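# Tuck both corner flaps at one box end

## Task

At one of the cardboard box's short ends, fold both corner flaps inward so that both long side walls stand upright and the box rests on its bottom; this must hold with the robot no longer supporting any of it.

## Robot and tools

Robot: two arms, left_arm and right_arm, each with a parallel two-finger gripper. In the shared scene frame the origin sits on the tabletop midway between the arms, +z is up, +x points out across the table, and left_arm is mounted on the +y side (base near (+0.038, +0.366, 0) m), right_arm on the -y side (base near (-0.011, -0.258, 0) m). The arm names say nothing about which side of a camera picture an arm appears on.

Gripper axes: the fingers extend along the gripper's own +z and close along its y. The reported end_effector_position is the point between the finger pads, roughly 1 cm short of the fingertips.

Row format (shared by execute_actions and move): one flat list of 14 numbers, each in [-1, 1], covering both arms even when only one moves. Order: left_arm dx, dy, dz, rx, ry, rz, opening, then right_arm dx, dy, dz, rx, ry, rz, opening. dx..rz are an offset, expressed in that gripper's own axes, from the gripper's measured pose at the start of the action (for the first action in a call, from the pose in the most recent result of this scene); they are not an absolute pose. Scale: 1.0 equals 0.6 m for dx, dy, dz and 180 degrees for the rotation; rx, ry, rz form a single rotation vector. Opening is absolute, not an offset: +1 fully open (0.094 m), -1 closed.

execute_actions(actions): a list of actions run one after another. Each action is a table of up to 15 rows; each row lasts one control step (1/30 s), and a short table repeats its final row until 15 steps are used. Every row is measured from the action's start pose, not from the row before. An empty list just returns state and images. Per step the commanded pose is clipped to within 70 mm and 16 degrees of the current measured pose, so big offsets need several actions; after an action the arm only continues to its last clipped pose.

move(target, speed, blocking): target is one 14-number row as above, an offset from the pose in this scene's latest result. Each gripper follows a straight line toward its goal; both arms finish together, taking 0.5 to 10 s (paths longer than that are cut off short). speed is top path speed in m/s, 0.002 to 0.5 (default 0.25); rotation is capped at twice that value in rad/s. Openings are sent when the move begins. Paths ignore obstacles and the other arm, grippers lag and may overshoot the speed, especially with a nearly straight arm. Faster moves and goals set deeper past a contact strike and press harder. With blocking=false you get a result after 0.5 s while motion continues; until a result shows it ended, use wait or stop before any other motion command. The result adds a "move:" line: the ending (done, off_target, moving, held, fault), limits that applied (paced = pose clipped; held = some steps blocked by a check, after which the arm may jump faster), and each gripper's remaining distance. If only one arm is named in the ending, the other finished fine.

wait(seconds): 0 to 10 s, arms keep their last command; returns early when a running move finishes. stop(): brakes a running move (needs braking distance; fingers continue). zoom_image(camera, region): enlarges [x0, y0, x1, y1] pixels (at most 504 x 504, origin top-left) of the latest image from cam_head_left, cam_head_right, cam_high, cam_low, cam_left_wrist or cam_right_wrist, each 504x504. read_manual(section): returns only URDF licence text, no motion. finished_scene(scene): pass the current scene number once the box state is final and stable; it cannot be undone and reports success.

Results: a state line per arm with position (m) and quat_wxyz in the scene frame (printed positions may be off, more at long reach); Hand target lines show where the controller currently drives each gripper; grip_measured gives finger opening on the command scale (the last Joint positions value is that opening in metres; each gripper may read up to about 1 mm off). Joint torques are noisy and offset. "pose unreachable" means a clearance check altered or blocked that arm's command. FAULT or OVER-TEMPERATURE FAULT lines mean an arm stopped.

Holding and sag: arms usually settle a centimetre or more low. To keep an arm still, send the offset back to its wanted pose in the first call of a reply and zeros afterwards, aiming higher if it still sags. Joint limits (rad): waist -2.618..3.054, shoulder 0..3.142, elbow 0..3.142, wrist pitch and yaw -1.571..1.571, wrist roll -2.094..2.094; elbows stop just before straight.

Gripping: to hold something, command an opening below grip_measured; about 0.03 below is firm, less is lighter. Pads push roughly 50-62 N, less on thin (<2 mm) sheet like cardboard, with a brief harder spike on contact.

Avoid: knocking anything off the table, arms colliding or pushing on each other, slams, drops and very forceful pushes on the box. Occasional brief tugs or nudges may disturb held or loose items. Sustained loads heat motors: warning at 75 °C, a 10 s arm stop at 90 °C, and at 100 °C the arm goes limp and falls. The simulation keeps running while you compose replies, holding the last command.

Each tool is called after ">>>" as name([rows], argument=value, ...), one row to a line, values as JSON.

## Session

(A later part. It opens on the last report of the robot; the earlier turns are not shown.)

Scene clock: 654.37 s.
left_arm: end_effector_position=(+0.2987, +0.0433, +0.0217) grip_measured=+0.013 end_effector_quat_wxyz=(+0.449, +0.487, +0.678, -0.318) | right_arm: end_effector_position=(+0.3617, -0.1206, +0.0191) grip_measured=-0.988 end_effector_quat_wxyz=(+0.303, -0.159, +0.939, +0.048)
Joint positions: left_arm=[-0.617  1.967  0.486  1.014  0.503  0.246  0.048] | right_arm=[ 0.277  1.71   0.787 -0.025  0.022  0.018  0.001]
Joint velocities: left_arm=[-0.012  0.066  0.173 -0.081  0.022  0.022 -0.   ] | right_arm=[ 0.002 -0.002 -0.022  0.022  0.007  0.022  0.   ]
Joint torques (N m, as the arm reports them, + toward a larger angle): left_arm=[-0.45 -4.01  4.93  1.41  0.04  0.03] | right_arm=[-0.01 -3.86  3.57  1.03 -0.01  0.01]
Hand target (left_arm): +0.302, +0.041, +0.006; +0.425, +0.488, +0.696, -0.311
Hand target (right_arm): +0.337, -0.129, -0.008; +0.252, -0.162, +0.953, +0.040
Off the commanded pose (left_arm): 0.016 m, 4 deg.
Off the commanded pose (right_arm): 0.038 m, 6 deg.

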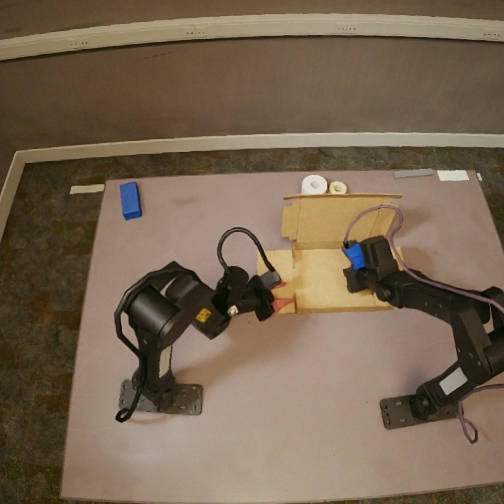

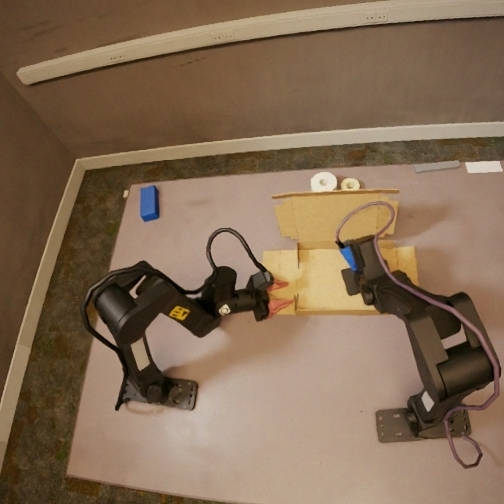

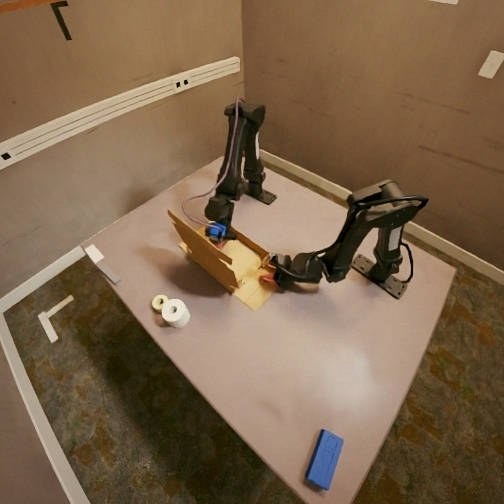

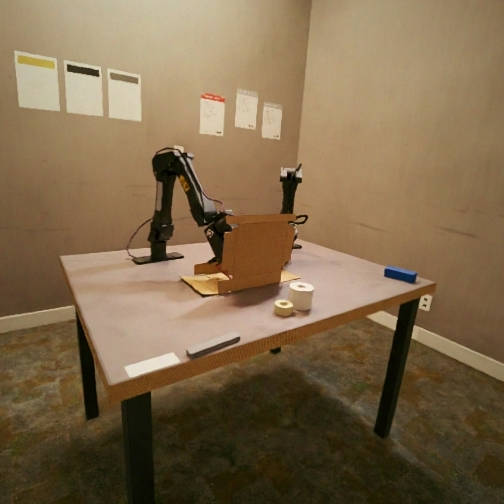

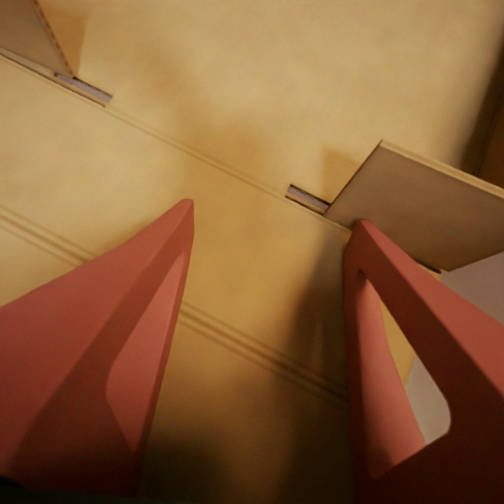

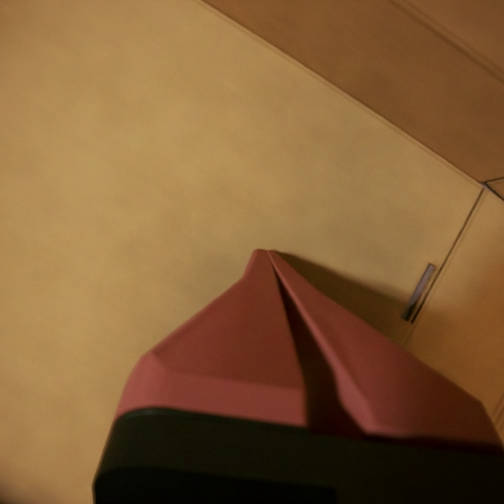

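>>> execute_actions(actions=[])

Scene clock: 663.33 s.
left_arm: end_effector_position=(+0.3014, +0.0417, +0.0215) grip_measured=+0.013 end_effector_quat_wxyz=(+0.449, +0.487, +0.679, -0.316) | right_arm: end_effector_position=(+0.3617, -0.1206, +0.0191) grip_measured=-0.988 end_effector_quat_wxyz=(+0.303, -0.159, +0.939, +0.048)
Joint positions: left_arm=[-0.617  1.972  0.499  1.005  0.5    0.246  0.048] | right_arm=[ 0.277  1.71   0.787 -0.025  0.022  0.018  0.001]
Joint velocities: left_arm=[ 0.002 -0.012  0.007  0.066  0.022 -0.007 -0.   ] | right_arm=[ 0.007  0.012 -0.002  0.007  0.095  0.022 -0.   ]
Joint torques (N m, as the arm reports them, + toward a larger angle): left_arm=[-0.43 -4.1   4.8   1.37  0.03  0.03] | right_arm=[-0.05 -3.9   3.58  1.04 -0.04 -0.01]
Hand target (left_arm): +0.302, +0.041, +0.006; +0.425, +0.488, +0.696, -0.311
Hand target (right_arm): +0.337, -0.129, -0.008; +0.252, -0.162, +0.953, +0.040
Off the commanded pose (left_arm): 0.015 m, 4 deg.
Off the commanded pose (right_arm): 0.038 m, 6 deg.

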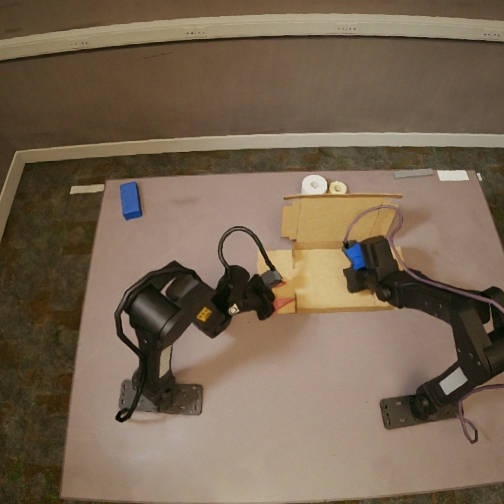

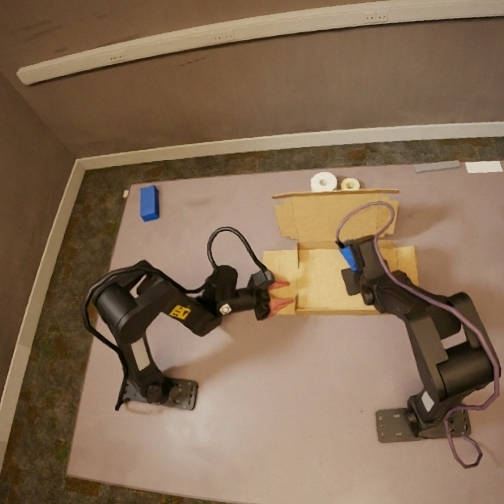

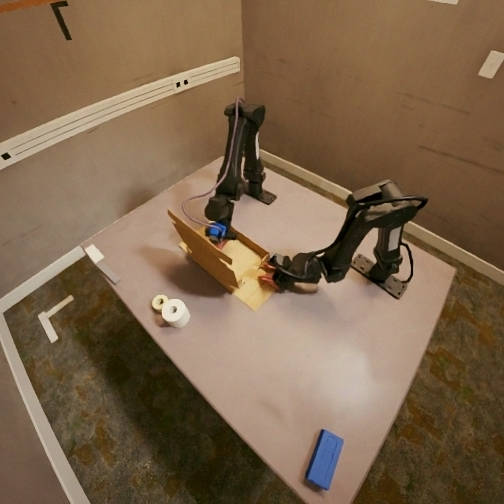

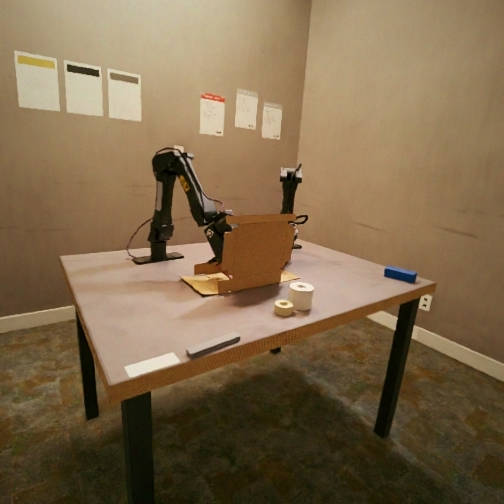

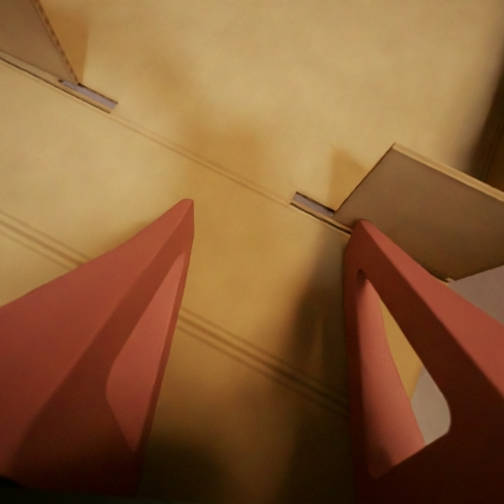

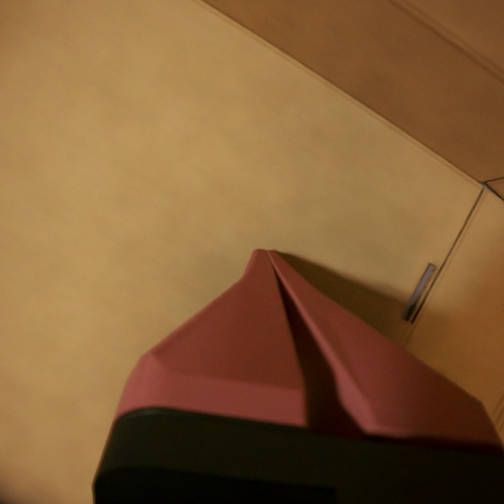

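>>> zoom_image(camera="cam_left_wrist", region=[250, 100, 504, 320])

>>> zoom_image(camera="cam_left_wrist", region=[0, 0, 200, 160])

>>> zoom_image(camera="cam_head_left", region=[230, 220, 370, 330])

Region (250, 100, 504, 320) of cam_left_wrist's 504x504 image, scaled by 1.984, with more detail than that image has; it fills the top 437 rows of this view, and the rest is white.

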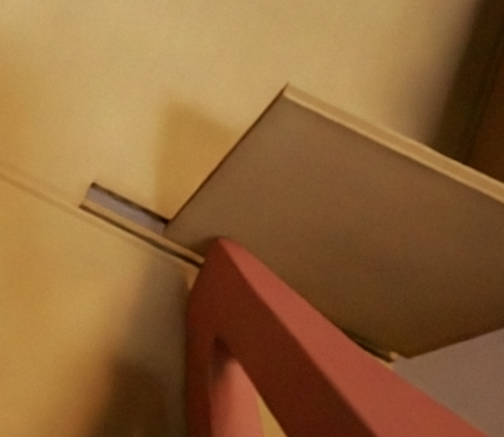

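Region (0, 0, 200, 160) of cam_left_wrist's 504x504 image, scaled by 2.520, with more detail than that image has; it fills the top 403 rows of this view, and the rest is white.

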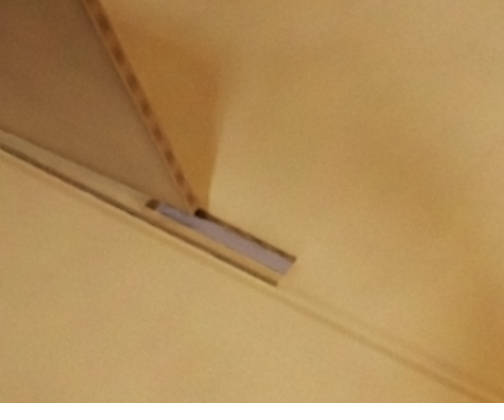

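Region (230, 220, 370, 330) of cam_head_left's 504x504 image, scaled by 3.600, with more detail than that image has; it fills the top 396 rows of this view, and the rest is white.

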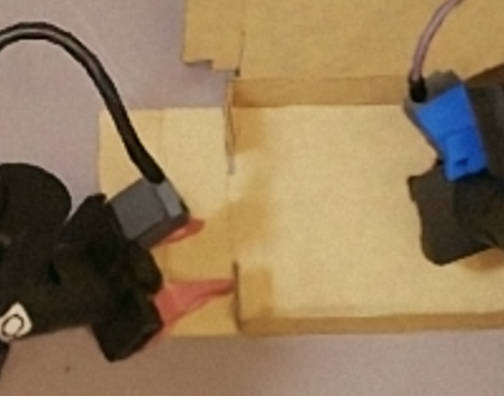

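>>> execute_actions([
  [[0.0232,0.0004,0.0116,0.0022,0.0169,-0.0082,0.035,0.062,-0.0008,0.0143,0,0.034,0,-1],[0.0232,0.0004,0.0116,0.0022,0.0169,-0.0082,0.06,0.062,-0.0008,0.0143,0,0.034,0,-1],[0.0232,0.0004,0.0116,0.0022,0.0169,-0.0082,0.085,0.062,-0.0008,0.0143,0,0.034,0,-1],[0.0232,0.0004,0.0116,0.0022,0.0169,-0.0082,0.11,0.062,-0.0008,0.0143,0,0.034,0,-1],[0.0232,0.0004,0.0116,0.0022,0.0169,-0.0082,0.135,0.062,-0.0008,0.0143,0,0.034,0,-1],[0.0232,0.0004,0.0116,0.0022,0.0169,-0.0082,0.16,0.062,-0.0008,0.0143,0,0.034,0,-1],[0.0232,0.0004,0.0116,0.0022,0.0169,-0.0082,0.185,0.062,-0.0008,0.0143,0,0.034,0,-1],[0.0232,0.0004,0.0116,0.0022,0.0169,-0.0082,0.21,0.062,-0.0008,0.0143,0,0.034,0,-1],[0.0232,0.0004,0.0116,0.0022,0.0169,-0.0082,0.235,0.062,-0.0008,0.0143,0,0.034,0,-1],[0.0232,0.0004,0.0116,0.0022,0.0169,-0.0082,0.26,0.062,-0.0008,0.0143,0,0.034,0,-1]],
])

>>> zoom_image(camera="cam_left_wrist", region=[250, 100, 504, 320])

Scene clock: 700.10 s.
left_arm: end_effector_position=(+0.3015, +0.0418, +0.0214) grip_measured=+0.257 end_effector_quat_wxyz=(+0.450, +0.487, +0.679, -0.316) | right_arm: end_effector_position=(+0.3617, -0.1207, +0.0191) grip_measured=-0.988 end_effector_quat_wxyz=(+0.303, -0.159, +0.939, +0.047)
Joint positions: left_arm=[-0.617  1.972  0.499  1.005  0.499  0.246  0.059] | right_arm=[ 0.277  1.71   0.787 -0.025  0.022  0.018  0.001]
Joint velocities: left_arm=[-0.002  0.012 -0.002  0.007  0.037 -0.037 -0.   ] | right_arm=[ 0.002  0.002  0.002  0.051 -0.051  0.022  0.   ]
Joint torques (N m, as the arm reports them, + toward a larger angle): left_arm=[-0.27 -4.08  4.58  1.43  0.1   0.03] | right_arm=[-0.04 -3.94  3.62  1.02 -0.01  0.01]
Hand target (left_arm): +0.301, +0.042, +0.006; +0.426, +0.487, +0.695, -0.312
Hand target (right_arm): +0.337, -0.129, -0.008; +0.252, -0.162, +0.953, +0.039
Off the commanded pose (left_arm): 0.016 m, 3 deg.
Off the commanded pose (right_arm): 0.038 m, 6 deg.

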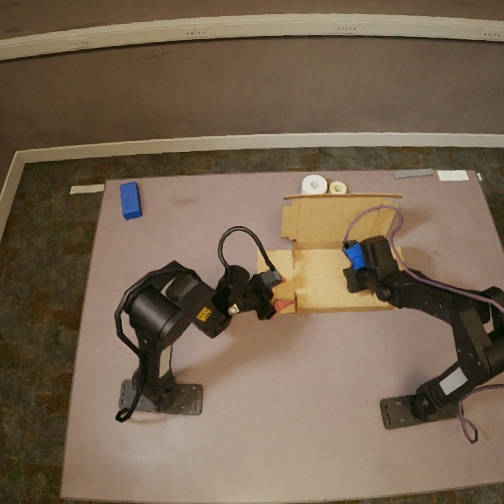

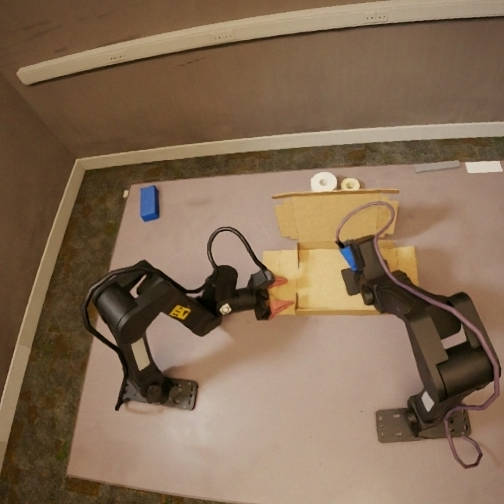

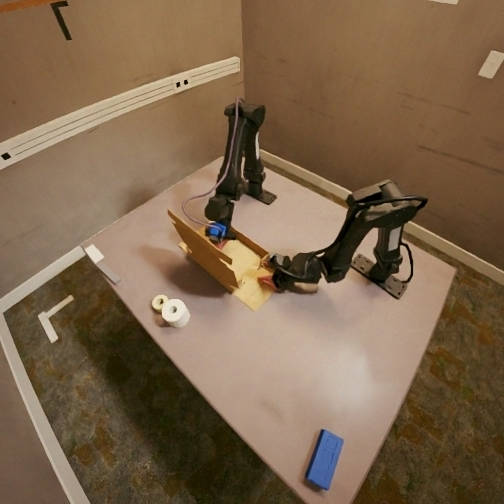

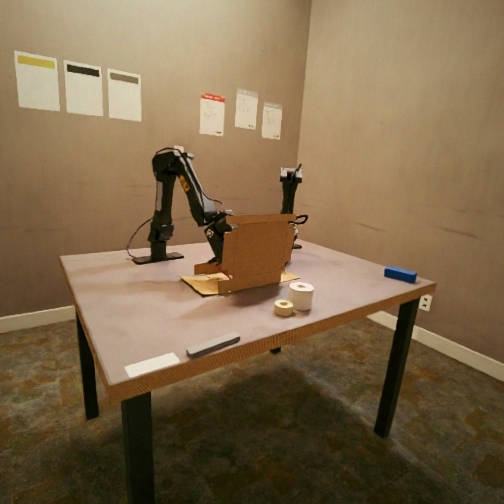

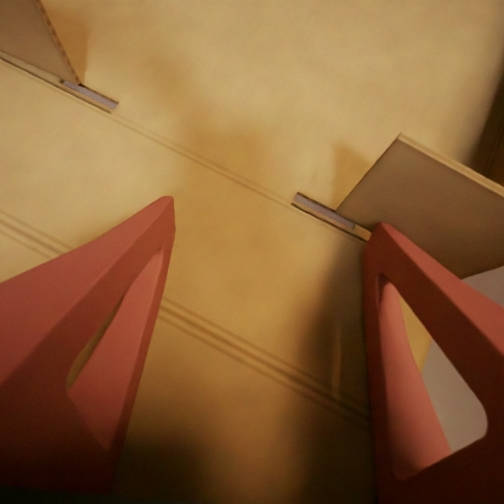

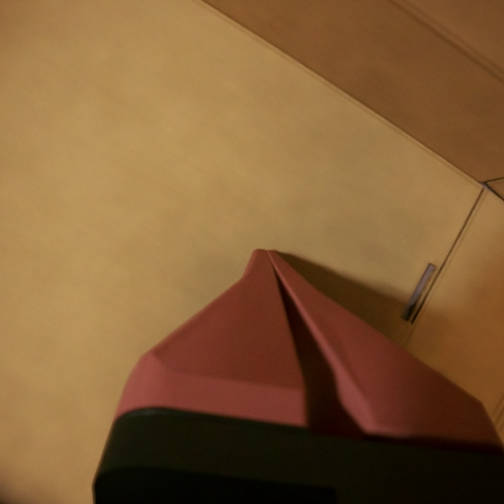

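Region (250, 100, 504, 320) of cam_left_wrist's 504x504 image, scaled by 1.984, with more detail than that image has; it fills the top 437 rows of this view, and the rest is white.

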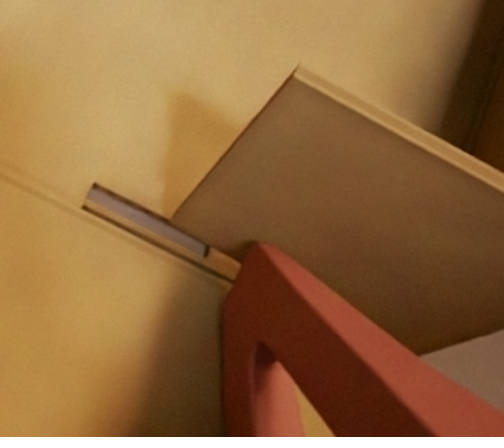

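>>> execute_actions([
  [[0.0232,0.0004,0.0116,0.0022,0.0169,-0.0082,0.28,0.062,-0.0008,0.0143,0,0.034,0,-1],[0.0232,0.0004,0.0116,0.0022,0.0169,-0.0082,0.30,0.062,-0.0008,0.0143,0,0.034,0,-1],[0.0232,0.0004,0.0116,0.0022,0.0169,-0.0082,0.32,0.062,-0.0008,0.0143,0,0.034,0,-1],[0.0232,0.0004,0.0116,0.0022,0.0169,-0.0082,0.34,0.062,-0.0008,0.0143,0,0.034,0,-1],[0.0232,0.0004,0.0116,0.0022,0.0169,-0.0082,0.36,0.062,-0.0008,0.0143,0,0.034,0,-1],[0.0232,0.0004,0.0116,0.0022,0.0169,-0.0082,0.38,0.062,-0.0008,0.0143,0,0.034,0,-1],[0.0232,0.0004,0.0116,0.0022,0.0169,-0.0082,0.40,0.062,-0.0008,0.0143,0,0.034,0,-1],[0.0232,0.0004,0.0116,0.0022,0.0169,-0.0082,0.42,0.062,-0.0008,0.0143,0,0.034,0,-1],[0.0232,0.0004,0.0116,0.0022,0.0169,-0.0082,0.43,0.062,-0.0008,0.0143,0,0.034,0,-1]],
])

>>> zoom_image(camera="cam_left_wrist", region=[250, 100, 504, 320])

Scene clock: 722.40 s.
left_arm: end_effector_position=(+0.3019, +0.0419, +0.0213) grip_measured=+0.427 end_effector_quat_wxyz=(+0.450, +0.487, +0.679, -0.315) | right_arm: end_effector_position=(+0.3617, -0.1207, +0.0191) grip_measured=-0.988 end_effector_quat_wxyz=(+0.303, -0.159, +0.939, +0.047)
Joint positions: left_arm=[-0.617  1.972  0.499  1.005  0.497  0.248  0.067] | right_arm=[ 0.277  1.71   0.787 -0.025  0.022  0.018  0.001]
Joint velocities: left_arm=[ 0.012  0.002 -0.002 -0.037 -0.007 -0.051 -0.002] | right_arm=[-0.007  0.022 -0.007  0.007  0.037  0.037  0.001]
Joint torques (N m, as the arm reports them, + toward a larger angle): left_arm=[-0.27 -4.    4.63  1.44  0.11 -0.01] | right_arm=[ 0.04 -3.88  3.56  1.04 -0.02  0.  ]
Hand target (left_arm): +0.301, +0.042, +0.006; +0.426, +0.487, +0.696, -0.312
Hand target (right_arm): +0.337, -0.129, -0.008; +0.252, -0.162, +0.953, +0.039
Off the commanded pose (left_arm): 0.015 m, 3 deg.
Off the commanded pose (right_arm): 0.038 m, 6 deg.

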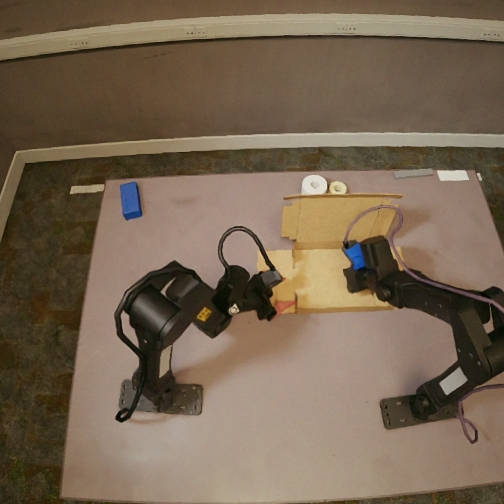

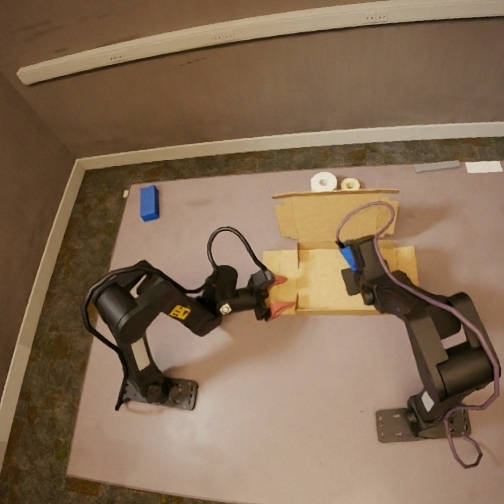

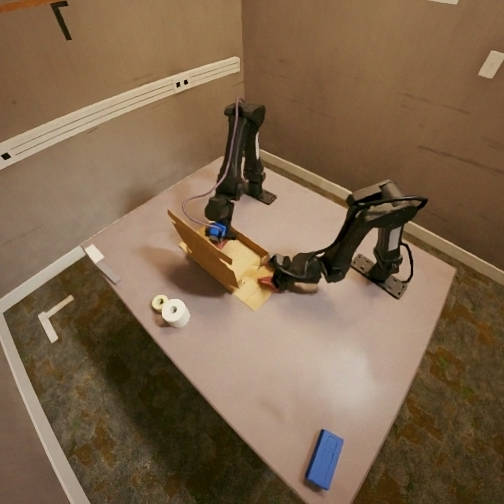

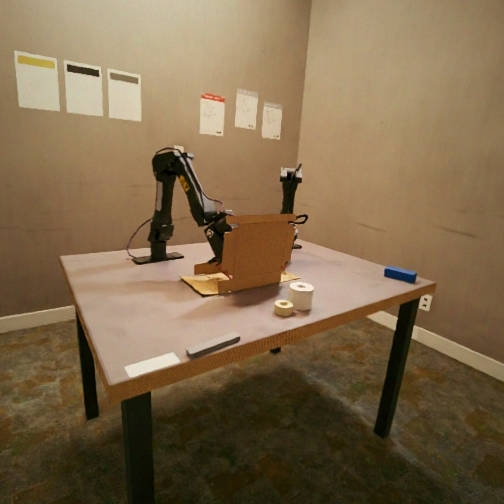

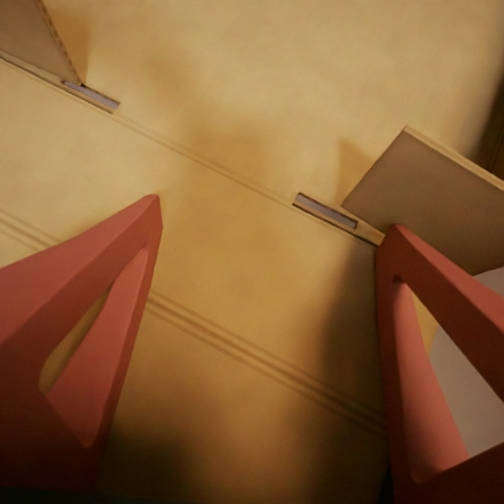

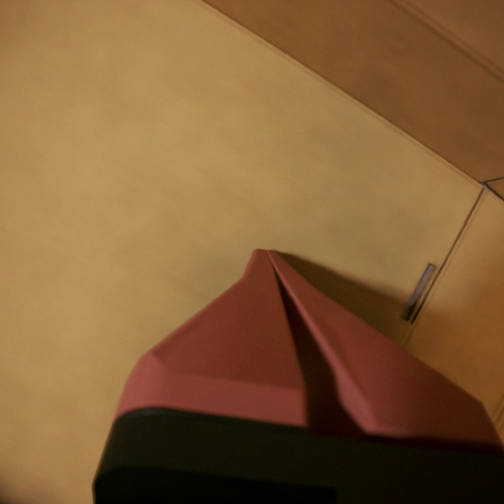

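Region (250, 100, 504, 320) of cam_left_wrist's 504x504 image, scaled by 1.984, with more detail than that image has; it fills the top 437 rows of this view, and the rest is white.

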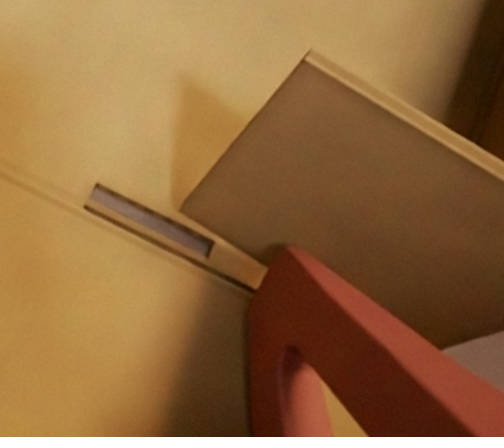

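>>> execute_actions([
  [[0.0225,0.0004,0.0102,0.0022,0.0167,-0.0081,0.43,0.0612,-0.0008,0.0141,0,0.0336,0,-1],[0.0206,0.0004,0.0062,0.0021,0.0161,-0.0078,0.43,0.059,-0.0008,0.0136,0,0.0323,0,-1],[0.0177,0.0004,0.0,0.002,0.0151,-0.0073,0.43,0.0556,-0.0007,0.0128,0,0.0305,0,-1],[0.0139,0.0003,-0.008,0.0018,0.0139,-0.0068,0.43,0.0511,-0.0007,0.0118,0,0.028,0,-1],[0.0094,0.0003,-0.0173,0.0016,0.0125,-0.0061,0.43,0.0459,-0.0006,0.0106,0,0.0252,0,-1],[0.0045,0.0003,-0.0277,0.0014,0.011,-0.0053,0.43,0.0402,-0.0005,0.0093,0,0.022,0,-1],[-0.0007,0.0002,-0.0386,0.0012,0.0093,-0.0045,0.43,0.0341,-0.0004,0.0079,0,0.0187,0,-1],[-0.0061,0.0002,-0.0498,0.001,0.0076,-0.0037,0.43,0.0279,-0.0004,0.0064,0,0.0153,0,-1],[-0.0113,0.0001,-0.0607,0.0008,0.0059,-0.0029,0.43,0.0218,-0.0003,0.005,0,0.012,0,-1],[-0.0162,0.0001,-0.0711,0.0006,0.0044,-0.0021,0.43,0.0161,-0.0002,0.0037,0,0.0088,0,-1],[-0.0207,0.0001,-0.0804,0.0004,0.003,-0.0014,0.43,0.0109,-0.0001,0.0025,0,0.006,0,-1],[-0.0245,0,-0.0884,0.0002,0.0018,-0.0009,0.43,0.0064,0,0.0015,0,0.0035,0,-1],[-0.0274,0,-0.0946,0.0001,0.0008,-0.0004,0.43,0.003,0,0.0007,0,0.0017,0,-1],[-0.0293,0,-0.0986,0,0.0002,-0.0001,0.43,0.0008,0,0.0002,0,0.0004,0,-1],[-0.03,0,-0.1,0,0,0,0.43,0,0,0,0,0,0,-1]],
  [[-0.015,0,-0.03,0,0,0,0.43,-0.0004,0,-0.0013,0,0,0,-1],[-0.016,0,-0.033,0,0,0,0.43,-0.0015,0,-0.0049,0,0,0,-1],[-0.017,0,-0.036,0,0,0,0.43,-0.0031,0,-0.0104,0,0,0,-1],[-0.018,0,-0.039,0,0,0,0.43,-0.0053,0,-0.0175,0,0,0,-1],[-0.019,0,-0.042,0,0,0,0.43,-0.0078,0,-0.0259,0,0,0,-1],[-0.02,0,-0.045,0,0,0,0.43,-0.0106,0,-0.0352,0,0,0,-1],[-0.02,0,-0.047,0,0,0,0.43,-0.0135,0,-0.045,0,0,0,-1],[-0.02,0,-0.049,0,0,0,0.43,-0.0165,0,-0.055,0,0,0,-1],[-0.02,0,-0.05,0,0,0,0.43,-0.0194,0,-0.0648,0,0,0,-1],[-0.02,0,-0.05,0,0,0,0.43,-0.0222,0,-0.0741,0,0,0,-1],[-0.02,0,-0.05,0,0,0,0.43,-0.0247,0,-0.0825,0,0,0,-1],[-0.02,0,-0.05,0,0,0,0.43,-0.0269,0,-0.0896,0,0,0,-1],[-0.02,0,-0.05,0,0,0,0.43,-0.0285,0,-0.0951,0,0,0,-1],[-0.02,0,-0.05,0,0,0,0.43,-0.0296,0,-0.0987,0,0,0,-1],[-0.02,0,-0.05,0,0,0,0.43,-0.03,0,-0.1,0,0,0,-1]],
])

Scene clock: 776.20 s.
left_arm: end_effector_position=(+0.3014, +0.0861, +0.1106) grip_measured=+0.427 end_effector_quat_wxyz=(+0.510, +0.476, +0.647, -0.308) | right_arm: end_effector_position=(+0.3469, -0.1263, +0.0668) grip_measured=-0.988 end_effector_quat_wxyz=(+0.314, -0.158, +0.935, +0.050)
Joint positions: left_arm=[-0.491  1.522  0.395  0.771  0.586  0.294  0.067] | right_arm=[ 0.277  1.526  0.803 -0.202  0.022  0.018  0.001]
Joint velocities: left_arm=[ 0.002 -0.002 -0.002 -0.212 -0.007  0.022  0.001] | right_arm=[-0.002 -0.276  0.159 -0.432  0.037 -0.066  0.001]
Joint torques (N m, as the arm reports them, + toward a larger angle): left_arm=[ 1.01 -5.25  2.15  1.69  0.33  0.03] | right_arm=[ 0.14 -5.65  9.34  1.3   0.02 -0.01]
Hand target (left_arm): +0.292, +0.095, +0.097; +0.487, +0.477, +0.663, -0.310
Hand target (right_arm): +0.343, -0.127, +0.079; +0.306, -0.159, +0.938, +0.048
Off the commanded pose (left_arm): 0.020 m, 3 deg.
Off the commanded pose (right_arm): 0.012 m, 1 deg.

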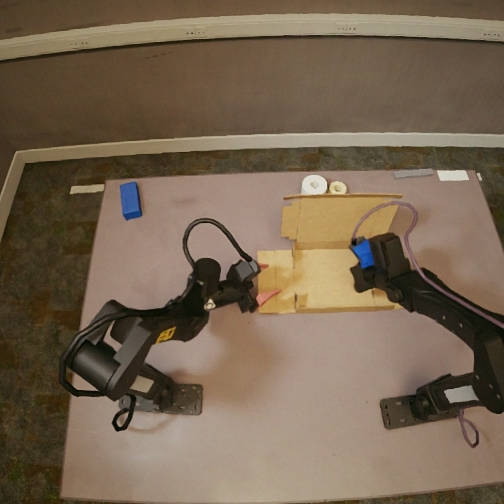

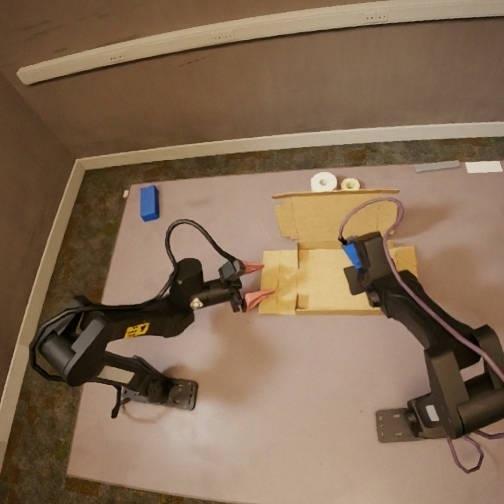

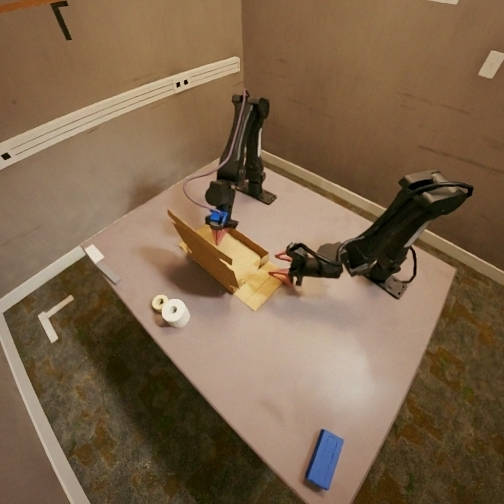

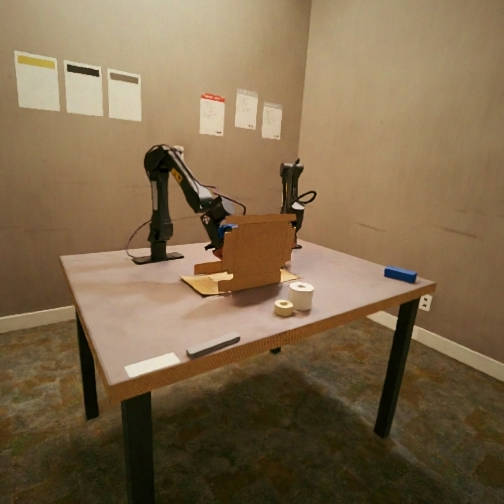

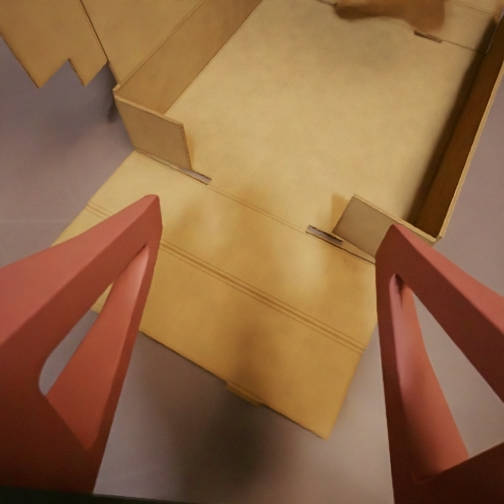

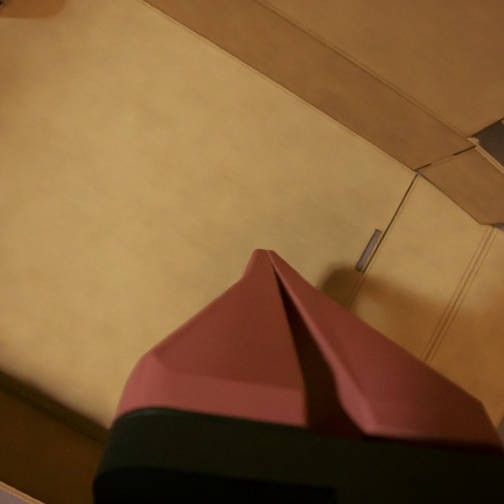

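>>> execute_actions(actions=[])

>>> zoom_image(camera="cam_left_wrist", region=[80, 40, 504, 320])

>>> zoom_image(camera="cam_head_left", region=[240, 190, 420, 330])

>>> zoom_image(camera="cam_high", region=[150, 190, 320, 320])

Scene clock: 781.53 s.
left_arm: end_effector_position=(+0.2997, +0.0866, +0.1071) grip_measured=+0.427 end_effector_quat_wxyz=(+0.503, +0.477, +0.651, -0.308) | right_arm: end_effector_position=(+0.3386, -0.1294, +0.0665) grip_measured=-0.988 end_effector_quat_wxyz=(+0.295, -0.159, +0.941, +0.046)
Joint positions: left_arm=[-0.491  1.522  0.395  0.753  0.589  0.297  0.067] | right_arm=[ 0.277  1.513  0.815 -0.268  0.022  0.018  0.001]
Joint velocities: left_arm=[-0.022 -0.007  0.002 -0.022 -0.037 -0.066  0.   ] | right_arm=[ 0.007 -0.012 -0.002  0.022 -0.007  0.037 -0.001]
Joint torques (N m, as the arm reports them, + toward a larger angle): left_arm=[ 0.98 -5.23  2.16  1.62  0.34  0.07] | right_arm=[ 0.11 -5.83  9.23  1.3   0.03  0.  ]
Hand target (left_arm): +0.292, +0.095, +0.097; +0.487, +0.477, +0.663, -0.310
Hand target (right_arm): +0.343, -0.127, +0.079; +0.306, -0.159, +0.938, +0.048
Off the commanded pose (left_arm): 0.017 m, 2 deg.
Off the commanded pose (right_arm): 0.013 m, 1 deg.

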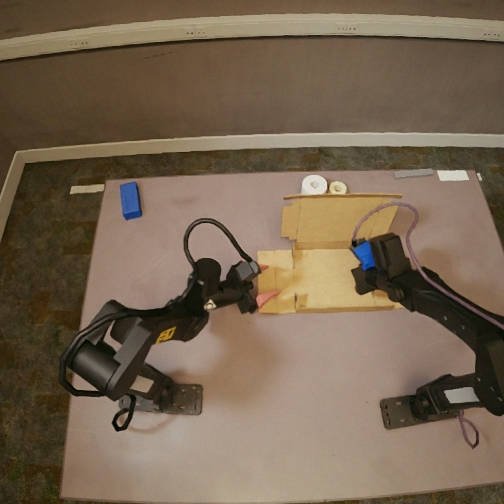

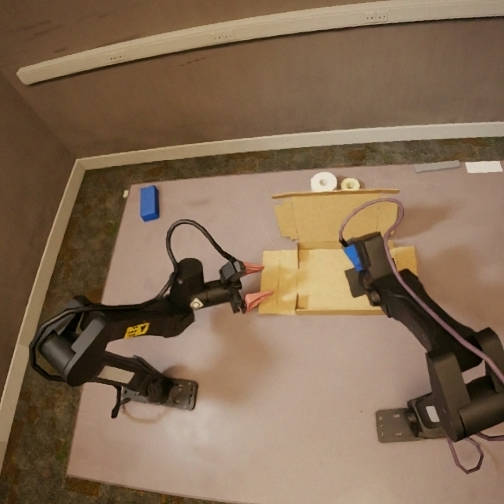

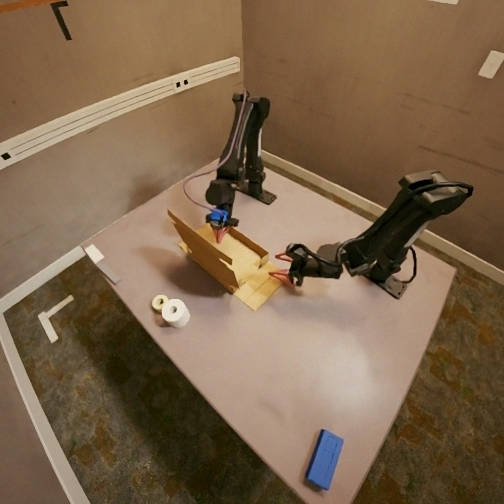

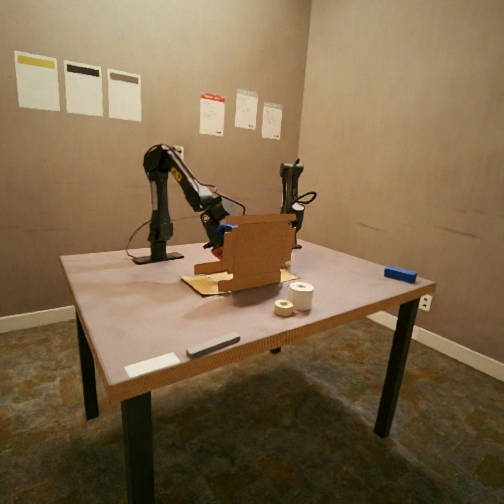

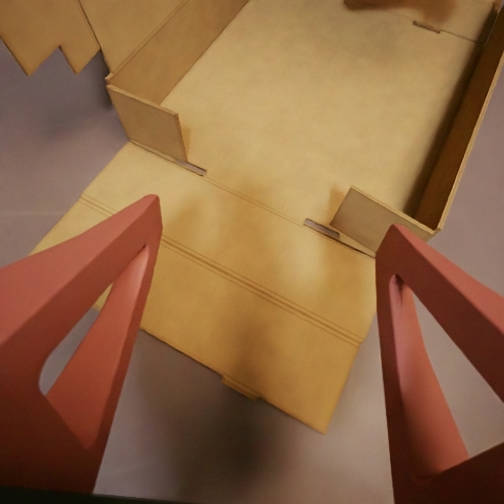

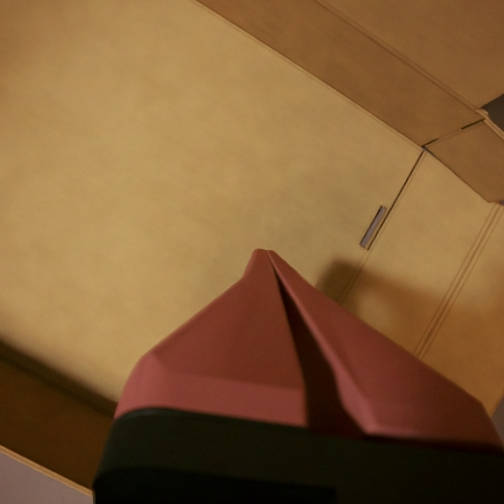

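Region (80, 40, 504, 320) of cam_left_wrist's 504x504 image, scaled by 1.189, with more detail than that image has; it fills the top 333 rows of this view, and the rest is white.

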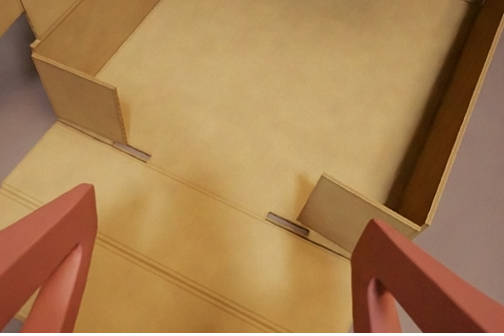

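Region (240, 190, 420, 330) of cam_head_left's 504x504 image, scaled by 2.800, with more detail than that image has.

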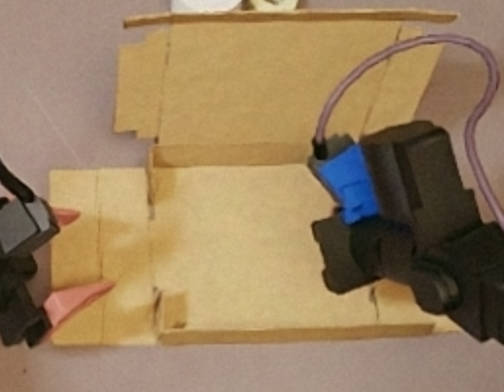

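Region (150, 190, 320, 320) of cam_high's 504x504 image, scaled by 2.965, with more detail than that image has; it fills the top 385 rows of this view, and the rest is white.

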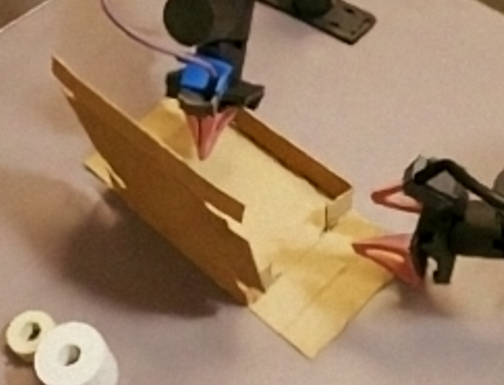

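>>> finished_scene(scene=2)

The scene is finished: the task was done.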